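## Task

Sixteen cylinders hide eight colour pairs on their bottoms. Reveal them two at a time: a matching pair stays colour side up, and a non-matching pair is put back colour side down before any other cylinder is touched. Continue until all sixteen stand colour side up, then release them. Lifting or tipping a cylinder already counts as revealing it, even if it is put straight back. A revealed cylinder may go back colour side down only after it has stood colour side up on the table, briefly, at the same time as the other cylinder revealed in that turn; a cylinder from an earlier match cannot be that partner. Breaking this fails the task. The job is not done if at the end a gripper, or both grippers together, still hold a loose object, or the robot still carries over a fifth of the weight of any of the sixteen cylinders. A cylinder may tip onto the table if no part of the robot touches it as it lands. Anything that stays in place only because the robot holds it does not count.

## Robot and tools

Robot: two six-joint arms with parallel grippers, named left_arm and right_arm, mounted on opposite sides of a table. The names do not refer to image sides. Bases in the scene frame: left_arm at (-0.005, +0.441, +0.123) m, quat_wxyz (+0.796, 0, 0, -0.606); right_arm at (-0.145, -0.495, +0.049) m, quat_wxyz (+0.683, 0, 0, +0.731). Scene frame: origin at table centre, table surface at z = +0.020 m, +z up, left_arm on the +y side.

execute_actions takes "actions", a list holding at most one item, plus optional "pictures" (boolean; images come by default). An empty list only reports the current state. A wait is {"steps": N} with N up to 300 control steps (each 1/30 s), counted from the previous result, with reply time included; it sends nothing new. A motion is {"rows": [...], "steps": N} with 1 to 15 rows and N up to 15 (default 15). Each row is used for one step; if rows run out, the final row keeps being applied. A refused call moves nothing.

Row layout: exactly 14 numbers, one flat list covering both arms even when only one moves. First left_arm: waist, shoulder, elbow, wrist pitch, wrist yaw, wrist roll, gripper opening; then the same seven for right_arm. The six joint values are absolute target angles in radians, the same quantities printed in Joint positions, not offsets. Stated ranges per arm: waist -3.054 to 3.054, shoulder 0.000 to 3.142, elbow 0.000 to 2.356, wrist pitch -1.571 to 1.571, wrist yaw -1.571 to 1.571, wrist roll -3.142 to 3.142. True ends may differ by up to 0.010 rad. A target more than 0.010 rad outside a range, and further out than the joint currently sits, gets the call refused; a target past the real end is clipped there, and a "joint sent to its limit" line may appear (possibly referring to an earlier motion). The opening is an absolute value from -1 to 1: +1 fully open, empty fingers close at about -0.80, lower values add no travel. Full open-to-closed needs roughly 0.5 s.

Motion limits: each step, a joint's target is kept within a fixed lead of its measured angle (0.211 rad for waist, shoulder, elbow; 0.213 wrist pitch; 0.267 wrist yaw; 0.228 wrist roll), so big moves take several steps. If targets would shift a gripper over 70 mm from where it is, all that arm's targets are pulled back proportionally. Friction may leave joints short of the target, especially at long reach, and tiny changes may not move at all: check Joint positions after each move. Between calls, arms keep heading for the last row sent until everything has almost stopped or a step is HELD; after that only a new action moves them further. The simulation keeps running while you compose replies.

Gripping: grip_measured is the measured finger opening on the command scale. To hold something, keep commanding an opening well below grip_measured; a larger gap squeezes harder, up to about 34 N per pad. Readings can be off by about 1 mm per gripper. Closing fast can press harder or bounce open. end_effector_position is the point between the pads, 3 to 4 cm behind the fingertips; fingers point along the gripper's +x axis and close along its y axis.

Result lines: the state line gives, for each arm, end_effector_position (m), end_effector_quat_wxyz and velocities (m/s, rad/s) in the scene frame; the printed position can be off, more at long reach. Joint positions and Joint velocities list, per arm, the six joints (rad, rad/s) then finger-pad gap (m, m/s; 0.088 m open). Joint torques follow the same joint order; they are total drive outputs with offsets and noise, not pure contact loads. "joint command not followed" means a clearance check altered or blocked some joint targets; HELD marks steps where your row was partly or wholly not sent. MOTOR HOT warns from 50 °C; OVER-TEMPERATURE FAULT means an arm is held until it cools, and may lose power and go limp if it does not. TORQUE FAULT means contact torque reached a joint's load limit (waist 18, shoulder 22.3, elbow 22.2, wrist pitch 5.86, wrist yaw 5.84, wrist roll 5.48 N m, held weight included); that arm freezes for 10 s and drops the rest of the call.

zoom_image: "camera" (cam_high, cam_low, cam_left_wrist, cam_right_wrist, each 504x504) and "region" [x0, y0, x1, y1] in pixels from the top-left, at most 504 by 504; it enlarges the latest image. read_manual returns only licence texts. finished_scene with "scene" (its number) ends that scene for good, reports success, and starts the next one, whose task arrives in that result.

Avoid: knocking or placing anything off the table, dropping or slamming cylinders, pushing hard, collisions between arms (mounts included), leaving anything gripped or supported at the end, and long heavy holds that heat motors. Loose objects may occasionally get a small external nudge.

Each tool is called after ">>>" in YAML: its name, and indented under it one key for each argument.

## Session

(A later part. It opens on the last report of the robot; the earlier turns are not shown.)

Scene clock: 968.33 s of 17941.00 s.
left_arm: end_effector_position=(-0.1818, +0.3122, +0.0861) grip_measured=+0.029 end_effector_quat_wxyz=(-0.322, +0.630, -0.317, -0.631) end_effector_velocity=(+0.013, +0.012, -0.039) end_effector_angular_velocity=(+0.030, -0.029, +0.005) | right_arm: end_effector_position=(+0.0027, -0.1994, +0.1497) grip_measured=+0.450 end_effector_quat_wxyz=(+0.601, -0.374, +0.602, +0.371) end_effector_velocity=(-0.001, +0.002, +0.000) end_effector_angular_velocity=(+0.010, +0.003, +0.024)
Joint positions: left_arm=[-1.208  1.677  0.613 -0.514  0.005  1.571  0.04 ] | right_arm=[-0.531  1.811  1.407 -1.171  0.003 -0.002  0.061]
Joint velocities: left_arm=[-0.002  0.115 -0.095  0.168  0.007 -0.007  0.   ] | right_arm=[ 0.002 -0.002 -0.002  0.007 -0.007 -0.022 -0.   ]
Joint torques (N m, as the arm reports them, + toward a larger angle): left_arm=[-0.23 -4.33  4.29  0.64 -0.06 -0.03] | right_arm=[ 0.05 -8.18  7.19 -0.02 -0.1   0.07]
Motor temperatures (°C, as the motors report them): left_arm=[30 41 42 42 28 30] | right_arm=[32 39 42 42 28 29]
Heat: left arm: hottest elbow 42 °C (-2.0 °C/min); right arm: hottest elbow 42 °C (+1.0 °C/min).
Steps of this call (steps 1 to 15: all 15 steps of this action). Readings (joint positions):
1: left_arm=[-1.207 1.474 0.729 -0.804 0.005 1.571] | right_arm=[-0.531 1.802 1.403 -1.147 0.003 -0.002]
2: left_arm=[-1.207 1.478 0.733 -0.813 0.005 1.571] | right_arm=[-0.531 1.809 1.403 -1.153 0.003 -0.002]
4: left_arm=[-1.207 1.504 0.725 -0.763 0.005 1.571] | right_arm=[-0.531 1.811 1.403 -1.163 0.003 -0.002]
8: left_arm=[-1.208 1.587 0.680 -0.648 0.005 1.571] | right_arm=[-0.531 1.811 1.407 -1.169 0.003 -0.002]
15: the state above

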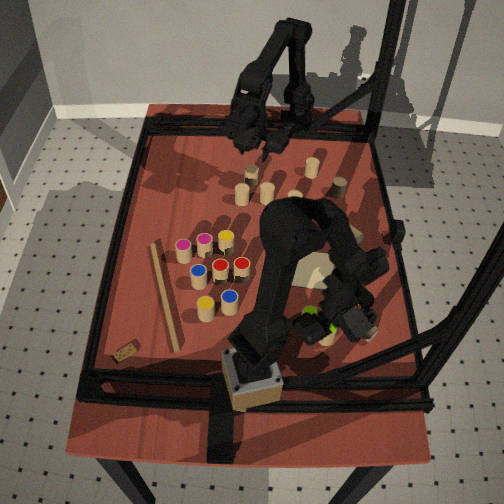

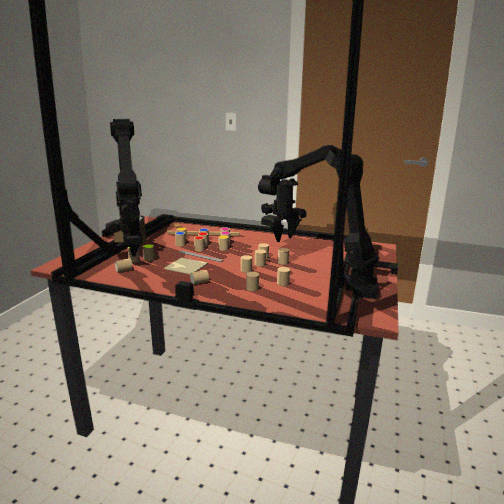

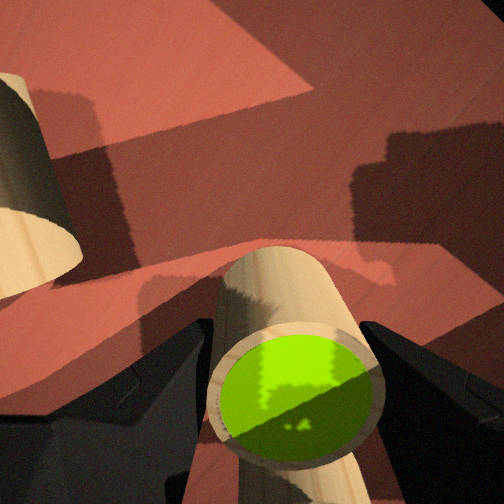

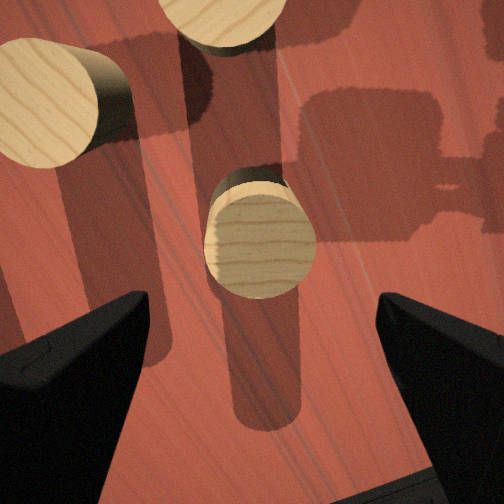

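>>> execute_actions:
  actions:
    - {"rows":[[-1.21,1.687,0.605,-0.495,0,1.571,0.4,-0.535,1.836,1.352,-1.087,0,0,0.45],[-1.21,1.687,0.605,-0.495,0,1.571,0.4,-0.535,1.836,1.352,-1.087,0,0,0.45],[-1.21,1.687,0.605,-0.495,0,1.571,0.4,-0.535,1.836,1.352,-1.087,0,0,0.45],[-1.21,1.687,0.605,-0.495,0,1.571,0.4,-0.535,1.86,1.288,-1.0,0,0,0.45],[-1.21,1.687,0.605,-0.495,0,1.571,0.4,-0.535,1.86,1.288,-1.0,0,0,0.45],[-1.21,1.62,0.652,-0.605,0,1.571,0.4,-0.535,1.86,1.288,-1.0,0,0,0.45],[-1.21,1.62,0.652,-0.605,0,1.571,0.4,-0.535,1.884,1.224,-0.916,0,0,0.45],[-1.21,1.555,0.7,-0.72,0,1.571,0.4,-0.535,1.884,1.224,-0.916,0,0,0.45],[-1.21,1.555,0.7,-0.72,0,1.571,0.4,-0.535,1.884,1.224,-0.916,0,0,0.45],[-1.21,1.491,0.75,-0.83,0,1.571,0.4,-0.535,1.884,1.224,-0.916,0,0,0.45],[-1.21,1.491,0.75,-0.83,0,1.571,0.4,-0.535,1.884,1.224,-0.916,0,0,0.45],[-1.21,1.491,0.75,-0.83,0,1.571,0.4,-0.535,1.884,1.224,-0.916,0,0,0.45],[-1.21,1.25,0.6,-0.7,0,1.571,0.4,-0.535,1.884,1.224,-0.916,0,0,0.1]],"steps":15}
  pictures: false

>>> execute_actions:
  actions:
    - {"rows":[[-0.424,1.1,0.5,0.75,0,1.571,0.55,-0.535,1.884,1.224,-0.916,0,0,0.1],[-0.424,1.1,0.5,0.75,0,1.571,0.55,-0.535,1.884,1.224,-0.916,0,0,0.0],[-0.424,1.1,0.5,0.75,0,1.571,0.55,-0.535,1.884,1.224,-0.916,0,0,-0.3],[-0.424,1.1,0.5,0.75,0,1.571,0.55,-0.535,1.884,1.224,-0.916,0,0,-0.3],[-0.424,1.1,0.5,0.75,0,1.571,0.55,-0.535,1.884,1.224,-0.916,0,0,-0.3],[-0.424,1.1,0.5,0.75,0,1.571,0.55,-0.535,1.884,1.224,-0.916,0,0,-0.3],[-0.424,1.1,0.5,0.75,0,1.571,0.55,-0.535,1.86,1.288,-1.0,0,0,-0.3],[-0.424,1.1,0.5,0.75,0,1.571,0.55,-0.535,1.86,1.288,-1.0,0,0,-0.3],[-0.424,1.1,0.5,0.75,0,1.571,0.55,-0.535,1.836,1.352,-1.087,0,0,-0.3],[-0.424,1.1,0.5,0.75,0,1.571,0.55,-0.535,1.836,1.352,-1.087,0,0,-0.3],[-0.424,1.1,0.5,0.75,0,1.571,0.55,-0.535,1.812,1.415,-1.172,0,0,-0.3],[-0.424,1.1,0.5,0.75,0,1.571,0.55,-0.535,1.812,1.415,-1.172,0,0,-0.3],[-0.424,1.1,0.5,0.75,0,1.571,0.55,-0.535,1.7,1.415,-1.172,0,0,-0.3]],"steps":15}
  pictures: false

>>> execute_actions:
  actions:
    - {"rows":[[-0.424,1.1,0.35,0.75,0,1.571,0.55,-0.535,1.6,1.35,-1.1,0,0,-0.3],[-0.424,1.1,0.35,0.75,0,1.571,0.55,-0.535,1.6,1.35,-1.1,0,0,-0.3],[-0.424,1.1,0.35,0.75,0,1.571,0.55,-0.218,1.4,1.1,0.53,0,0,-0.3]],"steps":15}
  pictures: false

>>> execute_actions:
  actions:
    - {"rows":[[-0.424,1.1,0.35,0.75,0,1.571,0.55,-0.218,1.424,0.885,0.535,0,0,-0.3],[-0.424,1.1,0.35,0.75,0,1.571,0.55,-0.218,1.424,0.885,0.535,0,0,-0.3],[-0.424,1.1,0.35,0.75,0,1.571,0.55,-0.218,1.424,0.885,0.535,0,0,-0.3],[-0.424,1.1,0.35,0.75,0,1.571,0.55,-0.218,1.424,0.885,0.535,0,0,-0.3],[-0.424,1.31,0.47,0.84,0,1.571,0.55,-0.218,1.424,0.885,0.535,0,0,-0.3]],"steps":15}
  pictures: false

>>> execute_actions:
  actions:
    - {"steps":14}

Scene clock: 982.43 s of 17941.00 s.
left_arm: end_effector_position=(-0.1830, +0.3112, +0.1551) grip_measured=+0.398 end_effector_quat_wxyz=(-0.277, +0.606, -0.361, -0.652) end_effector_velocity=(+0.104, +0.074, +0.164) end_effector_angular_velocity=(-0.546, +0.735, +0.011) | right_arm: end_effector_position=(+0.0029, -0.1996, +0.0843) grip_measured=+0.215 end_effector_quat_wxyz=(+0.601, -0.373, +0.602, +0.371) end_effector_velocity=(+0.006, +0.018, -0.001) end_effector_angular_velocity=(+0.091, -0.021, +0.005)
Joint positions: left_arm=[-1.208  1.36   0.652 -0.727  0.004  1.571  0.059] | right_arm=[-0.532  1.881  1.227 -0.92   0.002 -0.001  0.05 ]
Joint velocities: left_arm=[ 0.002 -1.712 -0.686 -0.11  -0.007 -0.007  0.001] | right_arm=[-0.002 -0.002 -0.007  0.095 -0.022 -0.007 -0.076]
Joint torques (N m, as the arm reports them, + toward a larger angle): left_arm=[-0.14 -2.17  5.53  1.27 -0.04 -0.03] | right_arm=[-0.15 -8.14  5.59  0.13 -0.12  0.05]
Motor temperatures (°C, as the motors report them): left_arm=[30 41 40 40 28 30] | right_arm=[32 40 41 41 28 29]
Heat: left arm: hottest shoulder 41 °C (-2.0 °C/min); right arm: hottest elbow 41 °C (+0.0 °C/min).
Steps of this call (steps 1 to 30: the robot went on to your last target; steps 31 to 408: nothing new was sent; steps 409 to 423: all 15 steps of this action). Readings (joint positions):
409: left_arm=[-1.208 1.683 0.609 -0.497 0.004 1.571] | right_arm=[-0.531 1.811 1.401 -1.155 0.002 -0.001]
410: left_arm=[-1.208 1.683 0.609 -0.497 0.004 1.571] | right_arm=[-0.531 1.811 1.390 -1.129 0.002 -0.001]
412: left_arm=[-1.208 1.683 0.609 -0.497 0.004 1.571] | right_arm=[-0.532 1.819 1.365 -1.085 0.002 -0.001]
416: left_arm=[-1.208 1.642 0.636 -0.597 0.005 1.571] | right_arm=[-0.532 1.849 1.280 -0.972 0.002 -0.001]
423: the state above

Scene clock: 982.93 s of 17941.00 s.
left_arm: end_effector_position=(-0.0622, +0.1017, +0.3004) grip_measured=+0.550 end_effector_quat_wxyz=(+0.358, +0.543, -0.453, -0.610) end_effector_velocity=(+0.028, -0.149, +0.402) end_effector_angular_velocity=(-1.932, +0.334, +0.149) | right_arm: end_effector_position=(+0.0030, -0.2002, +0.1580) grip_measured=+0.004 end_effector_quat_wxyz=(+0.614, -0.365, +0.589, +0.378) end_effector_velocity=(+0.003, +0.001, +0.390) end_effector_angular_velocity=(+0.881, -0.450, -0.010)
Joint positions: left_arm=[-0.436  1.108  0.508  0.256 -0.002  1.571  0.066] | right_arm=[-0.533  1.769  1.389 -1.151  0.003 -0.001  0.039]
Joint velocities: left_arm=[ 0.154 -0.012 -0.007  1.956  0.007 -0.007  0.   ] | right_arm=[-0.002 -1.004  0.315 -0.33   0.007  0.007  0.001]
Joint torques (N m, as the arm reports them, + toward a larger angle): left_arm=[-0.17 -4.1   6.61  2.16  0.1  -0.08] | right_arm=[-0.14 -8.12  6.94  0.19 -0.13  0.05]
Motor temperatures (°C, as the motors report them): left_arm=[30 41 40 40 28 30] | right_arm=[32 40 41 40 28 29]
Heat: left arm: hottest shoulder 41 °C (-2.0 °C/min); right arm: hottest elbow 41 °C (+0.0 °C/min).
Steps of this call (steps 1 to 15: all 15 steps of this action). Readings (joint positions):
1: left_arm=[-1.179 1.296 0.613 -0.675 0.016 1.571] | right_arm=[-0.532 1.881 1.227 -0.918 0.002 -0.001]
2: left_arm=[-1.113 1.235 0.572 -0.601 0.012 1.570] | right_arm=[-0.532 1.881 1.227 -0.918 0.002 -0.001]
4: left_arm=[-0.980 1.156 0.528 -0.478 0.006 1.570] | right_arm=[-0.533 1.881 1.227 -0.918 0.003 -0.001]
8: left_arm=[-0.719 1.115 0.513 -0.207 0.006 1.570] | right_arm=[-0.533 1.881 1.246 -0.962 0.003 -0.001]
15: the state above

Scene clock: 983.43 s of 17941.00 s.
left_arm: end_effector_position=(-0.0583, +0.1056, +0.3399) grip_measured=+0.550 end_effector_quat_wxyz=(+0.460, +0.460, -0.538, -0.537) end_effector_velocity=(+0.000, +0.001, -0.001) end_effector_angular_velocity=(-0.001, +0.008, +0.005) | right_arm: end_effector_position=(-0.0846, -0.0877, +0.2724) grip_measured=+0.004 end_effector_quat_wxyz=(+0.724, -0.191, +0.223, +0.624) end_effector_velocity=(+0.033, +0.237, +0.357) end_effector_angular_velocity=(+1.955, -0.287, +0.020)
Joint positions: left_arm=[-0.427  1.1    0.354  0.747 -0.001  1.571  0.066] | right_arm=[-0.217  1.419  1.106 -0.284 -0.002  0.001  0.039]
Joint velocities: left_arm=[-0.002 -0.002 -0.007  0.007 -0.007 -0.007 -0.   ] | right_arm=[-0.002 -0.012 -0.007  1.971 -0.022 -0.007 -0.   ]
Joint torques (N m, as the arm reports them, + toward a larger angle): left_arm=[ 0.23 -2.99  6.74  2.05  0.08 -0.11] | right_arm=[-0.11 -8.7   7.    1.5   0.05  0.01]
Motor temperatures (°C, as the motors report them): left_arm=[30 41 40 40 28 30] | right_arm=[32 40 41 40 28 29]
Heat: left arm: hottest shoulder 41 °C (-2.0 °C/min); right arm: hottest elbow 41 °C (+0.0 °C/min).
Steps of this call (steps 1 to 15: all 15 steps of this action). Readings (joint positions):
1: left_arm=[-0.432 1.107 0.484 0.340 -0.001 1.571] | right_arm=[-0.533 1.725 1.390 -1.141 0.003 -0.001]
2: left_arm=[-0.430 1.098 0.454 0.411 -0.001 1.571] | right_arm=[-0.533 1.684 1.382 -1.123 0.003 -0.001]
4: left_arm=[-0.428 1.096 0.393 0.526 -0.001 1.571] | right_arm=[-0.464 1.562 1.286 -0.985 0.019 0.000]
8: left_arm=[-0.427 1.103 0.354 0.707 -0.001 1.571] | right_arm=[-0.242 1.425 1.138 -0.739 -0.010 0.001]
15: the state above

Scene clock: 983.93 s of 17941.00 s.
left_arm: end_effector_position=(-0.0639, +0.0690, +0.3371) grip_measured=+0.550 end_effector_quat_wxyz=(+0.458, +0.461, -0.536, -0.538) end_effector_velocity=(-0.001, -0.005, +0.017) end_effector_angular_velocity=(-0.050, +0.015, +0.005) | right_arm: end_effector_position=(-0.0803, -0.0591, +0.3323) grip_measured=+0.003 end_effector_quat_wxyz=(+0.757, -0.009, +0.011, +0.653) end_effector_velocity=(+0.000, +0.000, +0.037) end_effector_angular_velocity=(+0.163, -0.047, +0.006)
Joint positions: left_arm=[-0.426  1.303  0.46   0.837 -0.001  1.571  0.066] | right_arm=[-0.217  1.427  0.884  0.513 -0.002  0.001  0.039]
Joint velocities: left_arm=[-0.002  0.002  0.032  0.022 -0.007 -0.007 -0.   ] | right_arm=[-0.002 -0.002 -0.002  0.168 -0.007 -0.022 -0.   ]
Joint torques (N m, as the arm reports them, + toward a larger angle): left_arm=[ 0.19 -3.39  8.08  2.15  0.08 -0.12] | right_arm=[-0.07 -6.91  7.6   1.49  0.07 -0.01]
Motor temperatures (°C, as the motors report them): left_arm=[30 41 40 40 28 30] | right_arm=[32 40 41 41 28 29]
Heat: left arm: hottest shoulder 41 °C (-2.0 °C/min); right arm: hottest elbow 41 °C (+0.0 °C/min).
Steps of this call (steps 1 to 15: all 15 steps of this action). Readings (joint positions):
1: left_arm=[-0.427 1.100 0.354 0.747 -0.001 1.571] | right_arm=[-0.217 1.418 1.079 -0.197 -0.002 0.001]
2: left_arm=[-0.427 1.100 0.354 0.747 -0.001 1.571] | right_arm=[-0.217 1.409 1.039 -0.125 -0.002 0.001]
4: left_arm=[-0.427 1.100 0.354 0.748 -0.001 1.571] | right_arm=[-0.217 1.404 0.957 -0.009 -0.002 0.001]
8: left_arm=[-0.426 1.266 0.446 0.818 -0.001 1.571] | right_arm=[-0.217 1.436 0.879 0.234 -0.002 0.001]
15: the state above

Scene clock: 984.40 s of 17941.00 s.
left_arm: end_effector_position=(-0.0640, +0.0687, +0.3375) grip_measured=+0.550 end_effector_quat_wxyz=(+0.458, +0.461, -0.536, -0.538) end_effector_velocity=(+0.005, -0.000, -0.005) end_effector_angular_velocity=(+0.021, -0.011, +0.034) | right_arm: end_effector_position=(-0.0803, -0.0590, +0.3366) grip_measured=+0.003 end_effector_quat_wxyz=(+0.757, -0.003, +0.004, +0.653) end_effector_velocity=(+0.002, -0.000, -0.007) end_effector_angular_velocity=(-0.028, -0.003, -0.010)
Joint positions: left_arm=[-0.426  1.304  0.462  0.838 -0.001  1.571  0.066] | right_arm=[-0.217  1.427  0.884  0.532 -0.002  0.001  0.039]
Joint velocities: left_arm=[-0.002 -0.002 -0.002 -0.022 -0.037  0.007 -0.   ] | right_arm=[-0.002  0.002 -0.002 -0.022  0.007 -0.007  0.   ]
Joint torques (N m, as the arm reports them, + toward a larger angle): left_arm=[ 0.18 -3.46  8.11  2.18  0.08 -0.12] | right_arm=[-0.04 -6.85  7.56  1.62  0.04  0.  ]
Motor temperatures (°C, as the motors report them): left_arm=[30 41 40 40 28 30] | right_arm=[32 40 41 41 28 29]
Heat: left arm: hottest shoulder 41 °C (-2.0 °C/min); right arm: hottest elbow 41 °C (+0.0 °C/min).
Steps of this call (steps 1 to 14: the robot went on to your last target). Readings (joint positions):
1: left_arm=[-0.426 1.303 0.461 0.838 -0.001 1.571] | right_arm=[-0.217 1.427 0.884 0.517 -0.002 0.001]
2: left_arm=[-0.426 1.303 0.461 0.838 -0.001 1.571] | right_arm=[-0.217 1.427 0.884 0.519 -0.002 0.001]
4: left_arm=[-0.426 1.304 0.461 0.838 -0.001 1.571] | right_arm=[-0.217 1.427 0.885 0.527 -0.002 0.001]
8: left_arm=[-0.426 1.304 0.461 0.838 -0.001 1.571] | right_arm=[-0.217 1.427 0.884 0.532 -0.002 0.001]
14: the state above

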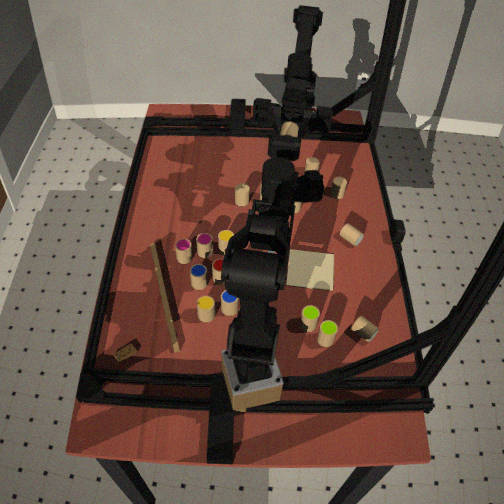

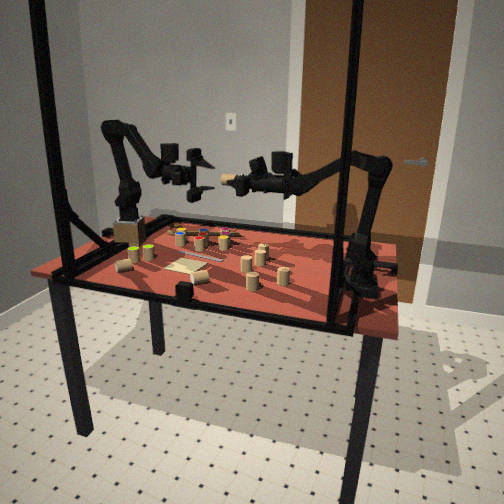

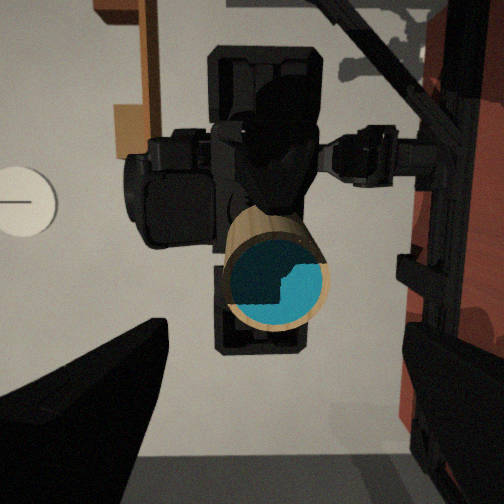

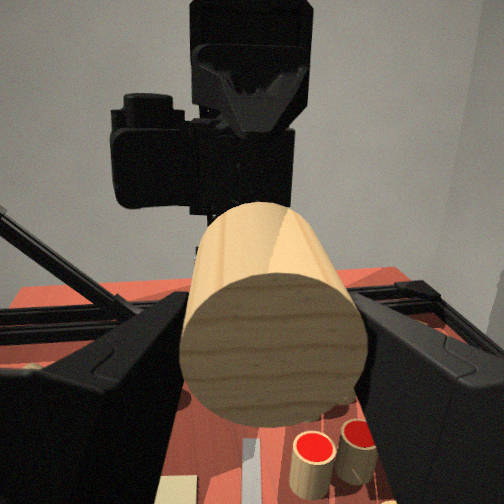

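>>> execute_actions:
  actions:
    - {"rows":[[-0.428,1.4,0.545,0.86,0,1.571,0.55,-0.218,1.424,0.885,0.52,0,0,-0.3],[-0.428,1.4,0.545,0.86,0,1.571,0.55,-0.218,1.424,0.885,0.52,0,0,-0.3],[-0.428,1.4,0.545,0.86,0,1.571,0.55,-0.218,1.424,0.885,0.52,0,0,-0.3],[-0.428,1.49,0.62,0.876,0,1.571,0.55,-0.218,1.424,0.885,0.52,0,0,-0.3],[-0.428,1.49,0.62,0.876,0,1.571,0.55,-0.218,1.424,0.885,0.52,0,0,-0.3],[-0.428,1.49,0.62,0.876,0,1.571,0.55,-0.218,1.424,0.885,0.52,0,0,-0.3],[-0.428,1.584,0.697,0.892,0,1.571,0.55,-0.218,1.424,0.885,0.52,0,0,-0.3],[-0.428,1.584,0.697,0.892,0,1.571,0.55,-0.218,1.424,0.885,0.52,0,0,-0.3],[-0.428,1.584,0.697,0.892,0,1.571,0.55,-0.218,1.424,0.885,0.52,0,0,-0.3],[-0.428,1.584,0.697,0.892,0,1.571,0.55,-0.218,1.424,0.885,0.52,0,0,-0.3],[-0.428,1.584,0.697,0.892,0,1.571,0.55,-0.218,1.424,0.885,0.52,0,0,-0.3],[-0.428,1.584,0.697,0.892,0,1.571,0.1,-0.218,1.424,0.885,0.52,0,0,-0.3]],"steps":15}
  pictures: false

>>> execute_actions:
  actions:
    - {"rows":[[-0.428,1.584,0.697,0.892,0,1.571,0.0,-0.218,1.424,0.885,0.52,0,0,-0.3],[-0.428,1.584,0.697,0.892,0,1.571,-0.3,-0.218,1.424,0.885,0.52,0,0,-0.3],[-0.428,1.584,0.697,0.892,0,1.571,-0.3,-0.218,1.424,0.885,0.52,0,0,-0.3],[-0.428,1.584,0.697,0.892,0,1.571,-0.3,-0.218,1.424,0.885,0.52,0,0,-0.3],[-0.428,1.584,0.697,0.892,0,1.571,-0.3,-0.218,1.424,0.885,0.52,0,0,-0.3],[-0.428,1.584,0.697,0.892,0,1.571,-0.3,-0.218,1.424,0.885,0.52,0,0,0.45],[-0.428,1.584,0.697,0.892,0,1.571,-0.3,-0.218,1.424,0.885,0.52,0,0,0.45],[-0.428,1.584,0.697,0.892,0,1.571,-0.3,-0.218,1.424,0.885,0.52,0,0,0.45],[-0.428,1.584,0.697,0.892,0,1.571,-0.3,-0.218,1.424,0.885,0.52,0,0,0.45],[-0.428,1.584,0.697,0.892,0,1.571,-0.3,-0.218,1.424,0.885,0.52,0,0,0.45],[-0.428,1.47,0.6,0.872,0,1.571,-0.3,-0.218,1.424,0.885,0.52,0,0,0.45],[-0.428,1.47,0.6,0.872,0,1.571,-0.3,-0.218,1.424,0.885,0.52,0,0,0.45],[-0.428,1.47,0.6,0.872,0,1.571,-0.3,-0.218,1.424,0.885,0.52,0,0,0.45],[-0.428,1.31,0.47,0.84,0,1.571,-0.3,-0.218,1.424,0.885,0.52,0,0,0.45]],"steps":15}
  pictures: false

>>> execute_actions:
  actions:
    - {"rows":[[-0.428,1.31,0.47,0.84,0,1.571,-0.3,-0.218,1.424,0.885,0.53,0,0,0.45],[-0.428,1.31,0.47,0.84,0,1.571,-0.3,-0.218,1.424,0.885,0.53,0,0,0.45],[-0.69,1.28,0.6,-0.83,0,1.571,-0.3,0.23,1.4,1.05,-1.19,0,0,0.45]],"steps":15}
  pictures: false

>>> execute_actions:
  actions:
    - {"rows":[[-0.69,1.28,0.6,-0.83,0,1.571,-0.3,0.23,1.6,1.3,-1.19,0,0,0.45],[-0.69,1.28,0.6,-0.83,0,1.571,-0.3,0.23,1.6,1.3,-1.19,0,0,0.45],[-0.69,1.28,0.6,-0.83,0,1.571,-0.3,0.23,1.6,1.3,-1.19,0,0,0.45],[-0.69,1.28,0.6,-0.83,0,1.571,-0.3,0.23,1.6,1.3,-1.19,0,0,0.45],[-0.69,1.28,0.6,-0.83,0,1.571,-0.3,0.23,1.6,1.3,-1.19,0,0,0.45],[-0.69,1.28,0.6,-0.83,0,1.571,-0.3,0.23,1.78,1.5,-1.19,0,0,0.45],[-0.69,1.28,0.6,-0.83,0,1.571,-0.3,0.23,1.78,1.5,-1.19,0,0,0.45],[-0.69,1.28,0.6,-0.83,0,1.571,-0.3,0.23,1.78,1.5,-1.19,0,0,0.45],[-0.69,1.28,0.6,-0.83,0,1.571,-0.3,0.23,1.78,1.5,-1.19,0,0,0.45],[-0.69,1.28,0.6,-0.83,0,1.571,-0.3,0.23,1.78,1.5,-1.19,0,0,0.45],[-0.69,1.491,0.75,-0.83,0,1.571,-0.3,0.23,1.78,1.5,-1.19,0,0,0.45],[-0.69,1.491,0.75,-0.83,0,1.571,-0.3,0.23,1.9,1.52,-1.19,0,0,0.45]],"steps":15}
  pictures: false

>>> execute_actions:
  actions:
    - {"rows":[[-0.69,1.491,0.75,-0.83,0,1.571,-0.3,0.23,1.9,1.52,-1.19,0,0,0.45],[-0.69,1.491,0.75,-0.83,0,1.571,-0.3,0.23,1.9,1.52,-1.19,0,0,0.45],[-0.69,1.555,0.7,-0.72,0,1.571,-0.3,0.23,1.9,1.52,-1.19,0,0,0.45],[-0.69,1.555,0.7,-0.72,0,1.571,-0.3,0.23,1.9,1.52,-1.19,0,0,0.45],[-0.69,1.555,0.7,-0.72,0,1.571,-0.3,0.23,1.9,1.52,-1.19,0,0,0.45],[-0.69,1.62,0.652,-0.605,0,1.571,-0.3,0.23,1.9,1.52,-1.19,0,0,0.45],[-0.69,1.62,0.652,-0.605,0,1.571,-0.3,0.23,1.9,1.52,-1.19,0,0,0.45],[-0.69,1.62,0.652,-0.605,0,1.571,-0.3,0.23,1.9,1.52,-1.19,0,0,0.45],[-0.69,1.665,0.622,-0.53,0,1.571,-0.3,0.23,1.9,1.52,-1.19,0,0,0.45],[-0.69,1.665,0.622,-0.53,0,1.571,-0.3,0.23,1.9,1.52,-1.19,0,0,0.45],[-0.69,1.665,0.622,-0.53,0,1.571,-0.3,0.23,1.9,1.52,-1.19,0,0,0.45],[-0.69,1.687,0.605,-0.495,0,1.571,-0.3,0.23,1.9,1.52,-1.19,0,0,0.45]],"steps":15}

Scene clock: 1006.00 s of 17941.00 s.
left_arm: end_effector_position=(-0.0738, +0.0056, +0.3370) grip_measured=+0.183 end_effector_quat_wxyz=(+0.459, +0.461, -0.537, -0.538) end_effector_velocity=(-0.003, -0.007, +0.019) end_effector_angular_velocity=(-0.054, +0.016, +0.000) | right_arm: end_effector_position=(-0.0801, -0.0591, +0.3335) grip_measured=+0.003 end_effector_quat_wxyz=(+0.757, -0.007, +0.009, +0.653) end_effector_velocity=(-0.000, -0.001, -0.002) end_effector_angular_velocity=(-0.008, -0.006, +0.005)
Joint positions: left_arm=[-0.426  1.577  0.685  0.889 -0.001  1.571  0.048] | right_arm=[-0.218  1.427  0.884  0.519 -0.002  0.001  0.039]
Joint velocities: left_arm=[-0.007  0.007  0.042  0.022 -0.007 -0.007 -0.072] | right_arm=[-0.002 -0.002 -0.002 -0.007 -0.007 -0.007  0.   ]
Joint torques (N m, as the arm reports them, + toward a larger angle): left_arm=[-0.21 -5.1   8.03  2.21  0.08 -0.12] | right_arm=[-0.07 -6.94  7.7   1.47  0.03  0.01]
Motor temperatures (°C, as the motors report them): left_arm=[30 40 42 42 28 30] | right_arm=[32 40 42 43 28 29]
Heat: left arm: hottest elbow 42 °C (+0.0 °C/min); right arm: hottest wrist pitch 43 °C (+2.0 °C/min).
Steps of this call (steps 1 to 30: the robot went on to your last target; steps 31 to 633: nothing new was sent; steps 634 to 648: all 15 steps of this action). Readings (joint positions):
634: left_arm=[-0.426 1.320 0.474 0.842 -0.001 1.571] | right_arm=[-0.218 1.427 0.884 0.531 -0.002 0.001]
635: left_arm=[-0.426 1.343 0.494 0.849 -0.001 1.571] | right_arm=[-0.218 1.427 0.884 0.528 -0.002 0.001]
637: left_arm=[-0.426 1.393 0.536 0.857 -0.001 1.571] | right_arm=[-0.218 1.427 0.884 0.523 -0.002 0.001]
641: left_arm=[-0.426 1.512 0.637 0.881 -0.001 1.571] | right_arm=[-0.218 1.427 0.884 0.521 -0.002 0.001]
648: the state above

Scene clock: 1006.50 s of 17941.00 s.
left_arm: end_effector_position=(-0.0683, +0.0410, +0.3372) grip_measured=+0.031 end_effector_quat_wxyz=(+0.456, +0.463, -0.534, -0.540) end_effector_velocity=(+0.058, +0.379, -0.004) end_effector_angular_velocity=(-0.009, +0.024, +0.000) | right_arm: end_effector_position=(-0.0801, -0.0591, +0.3338) grip_measured=+0.437 end_effector_quat_wxyz=(+0.757, -0.007, +0.009, +0.653) end_effector_velocity=(-0.000, -0.002, -0.006) end_effector_angular_velocity=(-0.032, -0.002, +0.005)
Joint positions: left_arm=[-0.426  1.427  0.559  0.856 -0.001  1.571  0.041] | right_arm=[-0.218  1.427  0.884  0.521 -0.002  0.001  0.06 ]
Joint velocities: left_arm=[-0.007 -1.619 -1.35  -0.256 -0.007 -0.022 -0.   ] | right_arm=[-0.002 -0.007 -0.002 -0.037 -0.007 -0.007  0.007]
Joint torques (N m, as the arm reports them, + toward a larger angle): left_arm=[-0.22 -5.18  7.54  2.28  0.08 -0.1 ] | right_arm=[-0.08 -6.95  7.62  1.41  0.06  0.  ]
Motor temperatures (°C, as the motors report them): left_arm=[30 40 42 42 28 30] | right_arm=[32 40 42 43 28 29]
Heat: left arm: hottest elbow 42 °C (+0.0 °C/min); right arm: hottest wrist pitch 43 °C (+2.0 °C/min).
Steps of this call (steps 1 to 15: all 15 steps of this action). Readings (joint positions):
1: left_arm=[-0.426 1.577 0.686 0.889 -0.001 1.571] | right_arm=[-0.218 1.427 0.884 0.519 -0.002 0.001]
2: left_arm=[-0.426 1.577 0.687 0.888 -0.001 1.571] | right_arm=[-0.218 1.427 0.884 0.521 -0.002 0.001]
4: left_arm=[-0.426 1.578 0.687 0.890 -0.001 1.571] | right_arm=[-0.218 1.427 0.884 0.521 -0.002 0.001]
8: left_arm=[-0.426 1.579 0.687 0.890 -0.001 1.571] | right_arm=[-0.218 1.427 0.884 0.521 -0.002 0.001]
15: the state above

Scene clock: 1007.00 s of 17941.00 s.
left_arm: end_effector_position=(-0.1453, +0.1280, +0.2335) grip_measured=+0.030 end_effector_quat_wxyz=(+0.165, +0.559, -0.431, -0.689) end_effector_velocity=(+0.110, +0.248, -0.335) end_effector_angular_velocity=(+1.806, -0.814, -0.001) | right_arm: end_effector_position=(-0.2672, -0.1046, +0.2609) grip_measured=+0.450 end_effector_quat_wxyz=(+0.566, -0.232, +0.172, +0.772) end_effector_velocity=(+0.081, -0.233, -0.367) end_effector_angular_velocity=(-1.927, -0.620, -0.049)
Joint positions: left_arm=[-0.688  1.284  0.595  0.011  0.006  1.571  0.04 ] | right_arm=[ 0.232  1.407  1.043 -0.222 -0.005  0.001  0.061]
Joint velocities: left_arm=[-0.002 -0.002  0.002 -1.985 -0.007  0.007  0.001] | right_arm=[-0.002 -0.007 -0.002 -2.029  0.051  0.007 -0.   ]
Joint torques (N m, as the arm reports them, + toward a larger angle): left_arm=[-0.13 -4.45  7.79  1.61 -0.1  -0.09] | right_arm=[-0.32 -7.39  8.43  1.32  0.09 -0.01]
Motor temperatures (°C, as the motors report them): left_arm=[30 40 42 42 28 30] | right_arm=[32 40 42 43 28 29]
Heat: left arm: hottest elbow 42 °C (+0.0 °C/min); right arm: hottest wrist pitch 43 °C (+2.0 °C/min).
Steps of this call (steps 1 to 15: all 15 steps of this action). Readings (joint positions):
1: left_arm=[-0.426 1.382 0.522 0.852 -0.001 1.571] | right_arm=[-0.218 1.427 0.884 0.521 -0.002 0.001]
2: left_arm=[-0.426 1.352 0.502 0.850 -0.001 1.571] | right_arm=[-0.218 1.427 0.884 0.523 -0.002 0.001]
4: left_arm=[-0.499 1.319 0.533 0.730 -0.020 1.571] | right_arm=[-0.168 1.425 0.929 0.429 0.015 0.001]
8: left_arm=[-0.674 1.288 0.591 0.479 0.007 1.571] | right_arm=[0.035 1.415 1.016 0.231 0.005 0.000]
15: the state above

Scene clock: 1007.50 s of 17941.00 s.
left_arm: end_effector_position=(-0.0952, +0.2408, +0.1491) grip_measured=+0.030 end_effector_quat_wxyz=(-0.139, +0.688, -0.155, -0.695) end_effector_velocity=(+0.003, +0.005, +0.015) end_effector_angular_velocity=(+0.365, -0.171, -0.010) | right_arm: end_effector_position=(-0.2529, -0.1479, +0.1612) grip_measured=+0.450 end_effector_quat_wxyz=(+0.437, -0.543, +0.402, +0.593) end_effector_velocity=(+0.039, -0.139, -0.238) end_effector_angular_velocity=(-1.306, -0.382, +0.026)
Joint positions: left_arm=[-0.688  1.468  0.723 -0.8    0.005  1.571  0.04 ] | right_arm=[ 0.231  1.855  1.506 -1.135 -0.002  0.001  0.061]
Joint velocities: left_arm=[-0.002  0.291  0.335 -0.447 -0.007  0.007 -0.   ] | right_arm=[ 0.002  0.667  0.017 -0.711 -0.022 -0.022  0.   ]
Joint torques (N m, as the arm reports them, + toward a larger angle): left_arm=[-0.14 -4.12  5.97  0.1  -0.1  -0.04] | right_arm=[-0.11 -8.92  7.58  0.05  0.04 -0.02]
Motor temperatures (°C, as the motors report them): left_arm=[30 40 42 42 28 30] | right_arm=[32 40 42 43 28 29]
Heat: left arm: hottest elbow 42 °C (+0.0 °C/min); right arm: hottest wrist pitch 43 °C (+2.0 °C/min).
Steps of this call (steps 1 to 15: all 15 steps of this action). Readings (joint positions):
1: left_arm=[-0.688 1.284 0.595 -0.056 0.006 1.571] | right_arm=[0.232 1.435 1.074 -0.310 -0.004 0.001]
2: left_arm=[-0.688 1.284 0.595 -0.123 0.006 1.571] | right_arm=[0.231 1.479 1.131 -0.370 -0.003 0.001]
4: left_arm=[-0.688 1.284 0.595 -0.256 0.006 1.571] | right_arm=[0.231 1.558 1.233 -0.485 -0.002 0.001]
8: left_arm=[-0.688 1.284 0.595 -0.522 0.006 1.571] | right_arm=[0.231 1.697 1.413 -0.747 -0.002 0.001]
15: the state above

Scene clock: 1008.00 s of 17941.00 s.
left_arm: end_effector_position=(-0.0948, +0.2417, +0.0860) grip_measured=+0.030 end_effector_quat_wxyz=(-0.150, +0.690, -0.144, -0.693) end_effector_velocity=(+0.008, +0.016, -0.039) end_effector_angular_velocity=(+0.035, -0.024, +0.019) | right_arm: end_effector_position=(-0.2500, -0.1575, +0.1473) grip_measured=+0.450 end_effector_quat_wxyz=(+0.419, -0.569, +0.422, +0.568) end_effector_velocity=(-0.002, -0.003, +0.000) end_effector_angular_velocity=(-0.013, +0.019, +0.005)
Joint positions: left_arm=[-0.688  1.677  0.613 -0.513  0.005  1.571  0.04 ] | right_arm=[ 0.231  1.899  1.512 -1.188 -0.002  0.001  0.061]
Joint velocities: left_arm=[-0.002  0.115 -0.095  0.168 -0.007 -0.022 -0.   ] | right_arm=[-0.002 -0.002 -0.002 -0.007 -0.022 -0.007 -0.   ]
Joint torques (N m, as the arm reports them, + toward a larger angle): left_arm=[-0.18 -4.31  4.34  0.66 -0.08 -0.03] | right_arm=[-0.1  -8.89  7.06 -0.01  0.04 -0.01]
Motor temperatures (°C, as the motors report them): left_arm=[30 40 42 42 28 30] | right_arm=[32 40 42 43 28 29]
Heat: left arm: hottest elbow 42 °C (+0.0 °C/min); right arm: hottest wrist pitch 43 °C (+2.0 °C/min).
Steps of this call (steps 1 to 15: all 15 steps of this action). Readings (joint positions):
1: left_arm=[-0.688 1.474 0.731 -0.812 0.005 1.571] | right_arm=[0.231 1.874 1.506 -1.156 -0.002 0.001]
2: left_arm=[-0.688 1.477 0.735 -0.818 0.005 1.571] | right_arm=[0.231 1.888 1.506 -1.168 -0.002 0.001]
4: left_arm=[-0.688 1.502 0.726 -0.769 0.005 1.571] | right_arm=[0.231 1.898 1.506 -1.177 -0.002 0.001]
8: left_arm=[-0.688 1.586 0.680 -0.650 0.005 1.571] | right_arm=[0.231 1.899 1.511 -1.186 -0.002 0.001]
15: the state above

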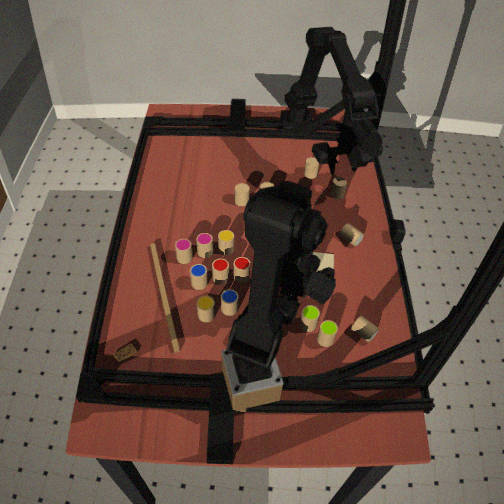

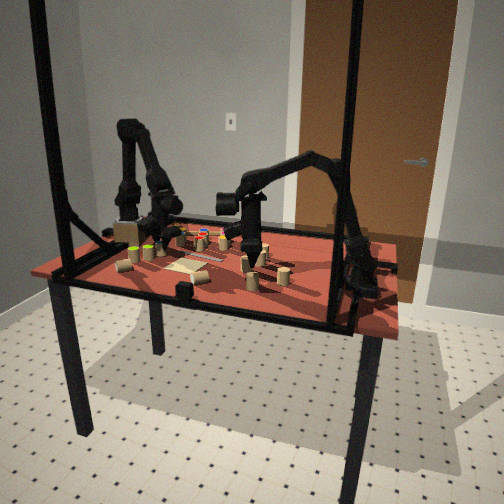

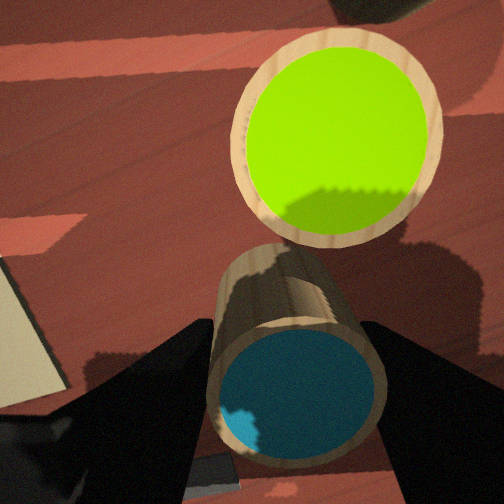

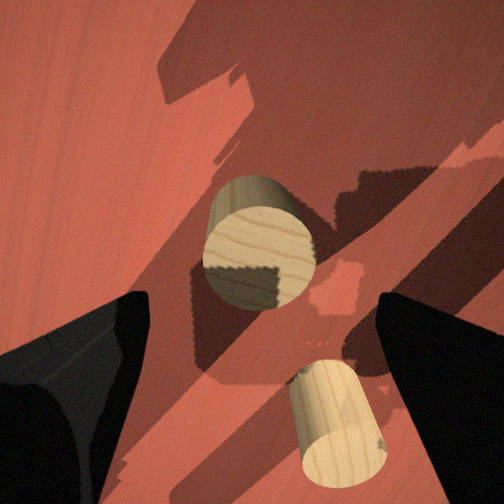

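>>> execute_actions:
  actions:
    - {"rows":[[-0.69,1.687,0.605,-0.495,0,1.571,0.45,0.228,1.915,1.452,-1.107,0,0,0.45],[-0.69,1.687,0.605,-0.495,0,1.571,0.45,0.228,1.915,1.452,-1.107,0,0,0.45],[-0.69,1.687,0.605,-0.495,0,1.571,0.45,0.228,1.915,1.452,-1.107,0,0,0.45],[-0.69,1.687,0.605,-0.495,0,1.571,0.45,0.228,1.933,1.386,-1.024,0,0,0.45],[-0.69,1.687,0.605,-0.495,0,1.571,0.45,0.228,1.933,1.386,-1.024,0,0,0.45],[-0.69,1.62,0.652,-0.605,0,1.571,0.45,0.228,1.933,1.386,-1.024,0,0,0.45],[-0.69,1.62,0.652,-0.605,0,1.571,0.45,0.228,1.952,1.321,-0.942,0,0,0.45],[-0.69,1.555,0.7,-0.72,0,1.571,0.45,0.228,1.952,1.321,-0.942,0,0,0.45],[-0.69,1.555,0.7,-0.72,0,1.571,0.45,0.228,1.952,1.321,-0.942,0,0,0.45],[-0.69,1.491,0.75,-0.83,0,1.571,0.45,0.228,1.952,1.321,-0.942,0,0,0.45],[-0.69,1.491,0.75,-0.83,0,1.571,0.45,0.228,1.952,1.321,-0.942,0,0,0.45],[-0.69,1.491,0.75,-0.83,0,1.571,0.45,0.228,1.952,1.321,-0.942,0,0,0.45],[-0.69,1.25,0.6,-0.7,0,1.571,0.45,0.228,1.952,1.321,-0.942,0,0,0.1]],"steps":15}
  pictures: false

>>> execute_actions:
  actions:
    - {"rows":[[-0.424,1.1,0.5,0.75,0,1.571,0.55,0.228,1.952,1.321,-0.942,0,0,0.1],[-0.424,1.1,0.5,0.75,0,1.571,0.55,0.228,1.952,1.321,-0.942,0,0,0.0],[-0.424,1.1,0.5,0.75,0,1.571,0.55,0.228,1.952,1.321,-0.942,0,0,-0.3],[-0.424,1.1,0.5,0.75,0,1.571,0.55,0.228,1.952,1.321,-0.942,0,0,-0.3],[-0.424,1.1,0.5,0.75,0,1.571,0.55,0.228,1.952,1.321,-0.942,0,0,-0.3],[-0.424,1.1,0.5,0.75,0,1.571,0.55,0.228,1.952,1.321,-0.942,0,0,-0.3],[-0.424,1.1,0.5,0.75,0,1.571,0.55,0.228,1.933,1.386,-1.024,0,0,-0.3],[-0.424,1.1,0.5,0.75,0,1.571,0.55,0.228,1.933,1.386,-1.024,0,0,-0.3],[-0.424,1.1,0.5,0.75,0,1.571,0.55,0.228,1.915,1.452,-1.107,0,0,-0.3],[-0.424,1.1,0.5,0.75,0,1.571,0.55,0.228,1.915,1.452,-1.107,0,0,-0.3],[-0.424,1.1,0.5,0.75,0,1.571,0.55,0.228,1.9,1.52,-1.19,0,0,-0.3],[-0.424,1.1,0.5,0.75,0,1.571,0.55,0.228,1.9,1.52,-1.19,0,0,-0.3],[-0.424,1.1,0.5,0.75,0,1.571,0.55,0.228,1.78,1.52,-1.19,0,0,-0.3]],"steps":15}
  pictures: false

>>> execute_actions:
  actions:
    - {"rows":[[-0.424,1.1,0.35,0.75,0,1.571,0.55,0.228,1.65,1.45,-1.1,0,0,-0.3],[-0.424,1.1,0.35,0.75,0,1.571,0.55,0.228,1.65,1.45,-1.1,0,0,-0.3],[-0.424,1.1,0.35,0.75,0,1.571,0.55,0.228,1.65,1.45,-1.1,0,0,-0.3],[-0.424,1.1,0.35,0.75,0,1.571,0.55,-0.218,1.4,1.1,0.53,0,0,-0.3]],"steps":15}
  pictures: false

>>> execute_actions:
  actions:
    - {"rows":[[-0.424,1.1,0.35,0.75,0,1.571,0.55,-0.218,1.424,0.885,0.53,0,0,-0.3],[-0.424,1.1,0.35,0.75,0,1.571,0.55,-0.218,1.424,0.885,0.53,0,0,-0.3],[-0.424,1.1,0.35,0.75,0,1.571,0.55,-0.218,1.424,0.885,0.53,0,0,-0.3],[-0.424,1.1,0.35,0.75,0,1.571,0.55,-0.218,1.424,0.885,0.53,0,0,-0.3],[-0.424,1.1,0.35,0.75,0,1.571,0.55,-0.218,1.424,0.885,0.53,0,0,-0.3],[-0.424,1.1,0.35,0.75,0,1.571,0.55,-0.218,1.424,0.885,0.53,0,0,-0.3],[-0.424,1.31,0.47,0.84,0,1.571,0.55,-0.218,1.424,0.885,0.53,0,0,-0.3]],"steps":15}
  pictures: false

>>> execute_actions:
  actions:
    - {"steps":16}

Scene clock: 1020.37 s of 17941.00 s.
left_arm: end_effector_position=(-0.0955, +0.2401, +0.1547) grip_measured=+0.448 end_effector_quat_wxyz=(-0.101, +0.679, -0.192, -0.702) end_effector_velocity=(+0.053, +0.118, +0.166) end_effector_angular_velocity=(-0.862, +0.376, +0.006) | right_arm: end_effector_position=(-0.2492, -0.1596, +0.0854) grip_measured=+0.216 end_effector_quat_wxyz=(+0.420, -0.568, +0.421, +0.569) end_effector_velocity=(-0.006, +0.019, +0.000) end_effector_angular_velocity=(+0.089, +0.035, +0.005)
Joint positions: left_arm=[-0.688  1.364  0.654 -0.728  0.005  1.571  0.061] | right_arm=[ 0.231  1.948  1.324 -0.947 -0.002  0.001  0.05 ]
Joint velocities: left_arm=[-0.002 -1.746 -0.711 -0.095 -0.007 -0.007  0.001] | right_arm=[-0.002 -0.002 -0.002  0.095 -0.007 -0.007 -0.076]
Joint torques (N m, as the arm reports them, + toward a larger angle): left_arm=[-0.14 -2.4   5.4   1.19 -0.07 -0.05] | right_arm=[-0.24 -8.55  5.72  0.17  0.02  0.01]
Motor temperatures (°C, as the motors report them): left_arm=[30 40 40 40 28 30] | right_arm=[32 41 42 41 28 29]
Heat: left arm: hottest shoulder 40 °C (-2.0 °C/min); right arm: hottest elbow 42 °C (+0.0 °C/min).
Steps of this call (steps 1 to 30: the robot went on to your last target; steps 31 to 356: nothing new was sent; steps 357 to 371: all 15 steps of this action). Readings (joint positions):
357: left_arm=[-0.688 1.682 0.609 -0.497 0.005 1.571] | right_arm=[0.231 1.899 1.504 -1.172 -0.002 0.001]
358: left_arm=[-0.688 1.682 0.609 -0.497 0.005 1.571] | right_arm=[0.231 1.899 1.493 -1.148 -0.002 0.001]
360: left_arm=[-0.688 1.682 0.609 -0.496 0.005 1.571] | right_arm=[0.231 1.903 1.465 -1.106 -0.002 0.001]
364: left_arm=[-0.688 1.641 0.637 -0.599 0.005 1.571] | right_arm=[0.231 1.920 1.378 -0.997 -0.002 0.001]
371: the state above

Scene clock: 1020.87 s of 17941.00 s.
left_arm: end_effector_position=(-0.0592, +0.1020, +0.2981) grip_measured=+0.550 end_effector_quat_wxyz=(+0.357, +0.547, -0.448, -0.610) end_effector_velocity=(-0.020, -0.149, +0.412) end_effector_angular_velocity=(-1.984, +0.319, +0.017) | right_arm: end_effector_position=(-0.2488, -0.1588, +0.1564) grip_measured=+0.003 end_effector_quat_wxyz=(+0.428, -0.558, +0.413, +0.579) end_effector_velocity=(+0.000, -0.002, +0.409) end_effector_angular_velocity=(+0.920, +0.290, +0.005)
Joint positions: left_arm=[-0.427  1.108  0.507  0.246 -0.     1.571  0.066] | right_arm=[ 0.23   1.855  1.489 -1.17  -0.001  0.001  0.039]
Joint velocities: left_arm=[ 0.007 -0.012 -0.002  2.    -0.007 -0.007  0.   ] | right_arm=[-0.002 -0.999  0.31  -0.344 -0.007 -0.007  0.001]
Joint torques (N m, as the arm reports them, + toward a larger angle): left_arm=[ 0.21 -3.97  6.64  2.16  0.07 -0.11] | right_arm=[-0.22 -9.67  7.4   0.27 -0.02  0.  ]
Motor temperatures (°C, as the motors report them): left_arm=[30 40 40 40 28 30] | right_arm=[32 41 42 41 28 29]
Heat: left arm: hottest shoulder 40 °C (-2.0 °C/min); right arm: hottest elbow 42 °C (+0.0 °C/min).
Steps of this call (steps 1 to 15: all 15 steps of this action). Readings (joint positions):
1: left_arm=[-0.663 1.302 0.616 -0.683 0.015 1.571] | right_arm=[0.231 1.948 1.324 -0.944 -0.003 0.001]
2: left_arm=[-0.599 1.241 0.575 -0.607 0.013 1.570] | right_arm=[0.231 1.948 1.324 -0.944 -0.003 0.001]
4: left_arm=[-0.489 1.158 0.529 -0.483 -0.001 1.571] | right_arm=[0.230 1.948 1.324 -0.944 -0.001 0.001]
8: left_arm=[-0.434 1.114 0.512 -0.217 -0.001 1.571] | right_arm=[0.230 1.948 1.344 -0.984 -0.001 0.001]
15: the state above

Scene clock: 1021.37 s of 17941.00 s.
left_arm: end_effector_position=(-0.0585, +0.1056, +0.3402) grip_measured=+0.550 end_effector_quat_wxyz=(+0.459, +0.459, -0.538, -0.537) end_effector_velocity=(+0.000, +0.001, +0.005) end_effector_angular_velocity=(-0.021, +0.011, +0.005) | right_arm: end_effector_position=(-0.0847, -0.0993, +0.2564) grip_measured=+0.003 end_effector_quat_wxyz=(+0.716, -0.220, +0.254, +0.612) end_effector_velocity=(+0.023, +0.267, +0.324) end_effector_angular_velocity=(+1.929, -0.226, +0.076)
Joint positions: left_arm=[-0.427  1.1    0.354  0.747 -0.     1.572  0.066] | right_arm=[-0.219  1.419  1.103 -0.369  0.004 -0.     0.039]
Joint velocities: left_arm=[-0.002 -0.002 -0.002  0.022 -0.007 -0.007 -0.   ] | right_arm=[ 0.007 -0.002 -0.017  1.956 -0.095  0.007  0.   ]
Joint torques (N m, as the arm reports them, + toward a larger angle): left_arm=[ 0.22 -3.03  6.69  2.06  0.04 -0.13] | right_arm=[ 0.28 -8.68  7.4   1.57 -0.09  0.03]
Motor temperatures (°C, as the motors report them): left_arm=[30 40 41 40 28 30] | right_arm=[32 41 42 41 28 29]
Heat: left arm: hottest elbow 41 °C (-1.0 °C/min); right arm: hottest elbow 42 °C (+0.0 °C/min).
Steps of this call (steps 1 to 15: all 15 steps of this action). Readings (joint positions):
1: left_arm=[-0.427 1.107 0.486 0.328 -0.000 1.571] | right_arm=[0.230 1.805 1.488 -1.153 -0.001 0.001]
2: left_arm=[-0.427 1.099 0.457 0.400 -0.000 1.571] | right_arm=[0.230 1.758 1.479 -1.131 -0.001 0.001]
4: left_arm=[-0.427 1.096 0.395 0.515 -0.000 1.571] | right_arm=[0.217 1.664 1.447 -1.070 -0.014 0.000]
8: left_arm=[-0.427 1.103 0.355 0.703 -0.000 1.571] | right_arm=[-0.016 1.458 1.232 -0.817 -0.003 0.000]
15: the state above

Scene clock: 1021.87 s of 17941.00 s.
left_arm: end_effector_position=(-0.0640, +0.0695, +0.3356) grip_measured=+0.550 end_effector_quat_wxyz=(+0.456, +0.462, -0.535, -0.540) end_effector_velocity=(-0.004, -0.009, +0.021) end_effector_angular_velocity=(-0.069, +0.018, -0.010) | right_arm: end_effector_position=(-0.0790, -0.0591, +0.3265) grip_measured=+0.003 end_effector_quat_wxyz=(+0.759, -0.017, +0.019, +0.651) end_effector_velocity=(+0.000, +0.001, +0.099) end_effector_angular_velocity=(+0.431, -0.072, +0.005)
Joint positions: left_arm=[-0.426  1.303  0.457  0.835 -0.     1.572  0.066] | right_arm=[-0.218  1.429  0.882  0.495  0.003 -0.     0.039]
Joint velocities: left_arm=[-0.002  0.027  0.046  0.051  0.007 -0.007 -0.   ] | right_arm=[-0.002 -0.022 -0.002  0.418 -0.007 -0.007  0.   ]
Joint torques (N m, as the arm reports them, + toward a larger angle): left_arm=[ 0.18 -3.51  8.15  2.19  0.05 -0.12] | right_arm=[-0.06 -7.    7.75  1.44 -0.11  0.04]
Motor temperatures (°C, as the motors report them): left_arm=[30 40 41 41 28 30] | right_arm=[32 41 42 41 28 29]
Heat: left arm: hottest elbow 41 °C (-1.0 °C/min); right arm: hottest elbow 42 °C (+0.0 °C/min).
Steps of this call (steps 1 to 15: all 15 steps of this action). Readings (joint positions):
1: left_arm=[-0.427 1.100 0.354 0.747 -0.000 1.572] | right_arm=[-0.218 1.418 1.075 -0.281 0.003 -0.000]
2: left_arm=[-0.427 1.100 0.354 0.747 -0.000 1.572] | right_arm=[-0.218 1.409 1.036 -0.209 0.003 -0.000]
4: left_arm=[-0.427 1.100 0.354 0.747 -0.000 1.572] | right_arm=[-0.218 1.405 0.956 -0.094 0.003 -0.000]
8: left_arm=[-0.427 1.186 0.398 0.799 -0.000 1.571] | right_arm=[-0.218 1.436 0.879 0.149 0.003 -0.000]
15: the state above

Scene clock: 1022.40 s of 17941.00 s.
left_arm: end_effector_position=(-0.0642, +0.0687, +0.3374) grip_measured=+0.550 end_effector_quat_wxyz=(+0.458, +0.461, -0.537, -0.538) end_effector_velocity=(+0.000, +0.001, -0.004) end_effector_angular_velocity=(+0.013, +0.005, +0.005) | right_arm: end_effector_position=(-0.0790, -0.0589, +0.3335) grip_measured=+0.004 end_effector_quat_wxyz=(+0.759, -0.007, +0.007, +0.651) end_effector_velocity=(-0.000, -0.002, -0.005) end_effector_angular_velocity=(-0.023, -0.004, +0.005)
Joint positions: left_arm=[-0.426  1.304  0.462  0.838 -0.     1.572  0.066] | right_arm=[-0.218  1.429  0.882  0.527  0.003 -0.     0.039]
Joint velocities: left_arm=[-0.002 -0.002 -0.007 -0.007 -0.007 -0.007 -0.   ] | right_arm=[-0.002 -0.007 -0.007 -0.022 -0.007 -0.007 -0.   ]
Joint torques (N m, as the arm reports them, + toward a larger angle): left_arm=[ 0.2  -3.47  8.1   2.18  0.05 -0.13] | right_arm=[-0.06 -7.19  7.76  1.65 -0.1   0.02]
Motor temperatures (°C, as the motors report them): left_arm=[30 40 41 41 28 30] | right_arm=[32 41 42 41 28 29]
Heat: left arm: hottest elbow 41 °C (-1.0 °C/min); right arm: hottest elbow 42 °C (+0.0 °C/min).
Steps of this call (steps 1 to 16: the robot went on to your last target). Readings (joint positions):
1: left_arm=[-0.426 1.303 0.459 0.836 -0.000 1.572] | right_arm=[-0.218 1.429 0.882 0.506 0.003 -0.000]
2: left_arm=[-0.426 1.303 0.460 0.837 -0.000 1.572] | right_arm=[-0.218 1.429 0.882 0.511 0.003 -0.000]
4: left_arm=[-0.426 1.303 0.461 0.838 -0.000 1.572] | right_arm=[-0.218 1.429 0.882 0.518 0.003 -0.000]
8: left_arm=[-0.426 1.304 0.461 0.838 -0.000 1.572] | right_arm=[-0.218 1.429 0.882 0.526 0.003 -0.000]
16: the state above

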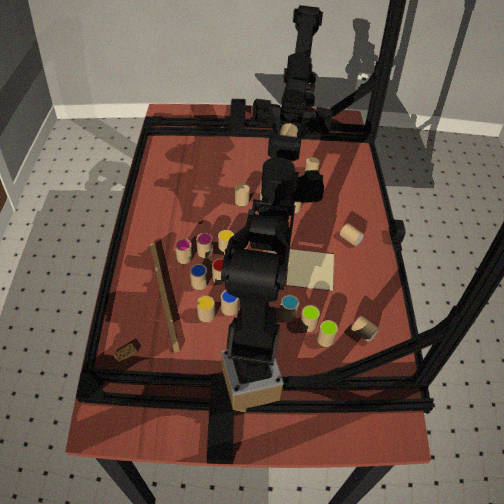

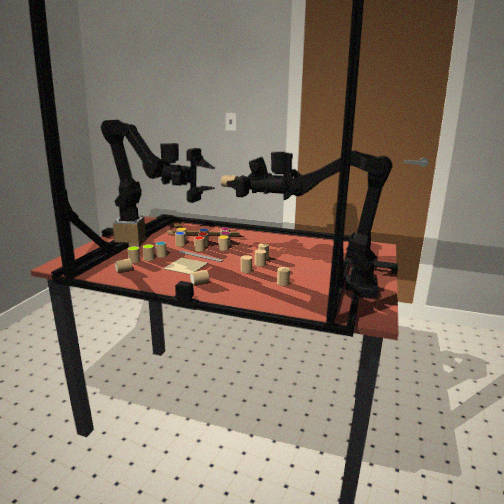

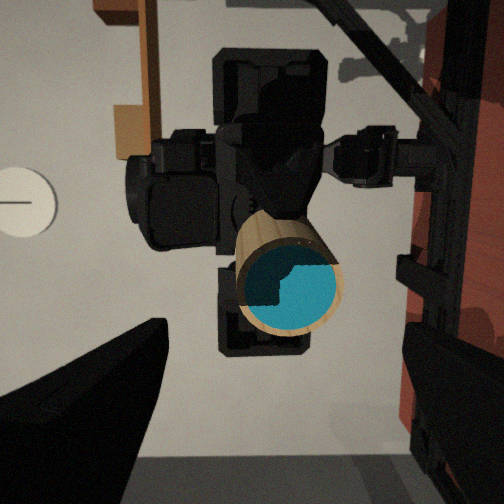

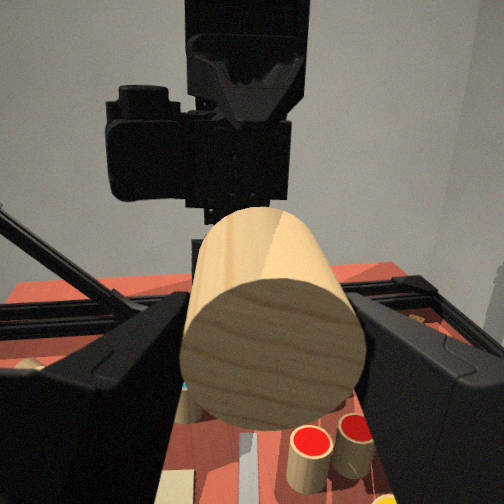

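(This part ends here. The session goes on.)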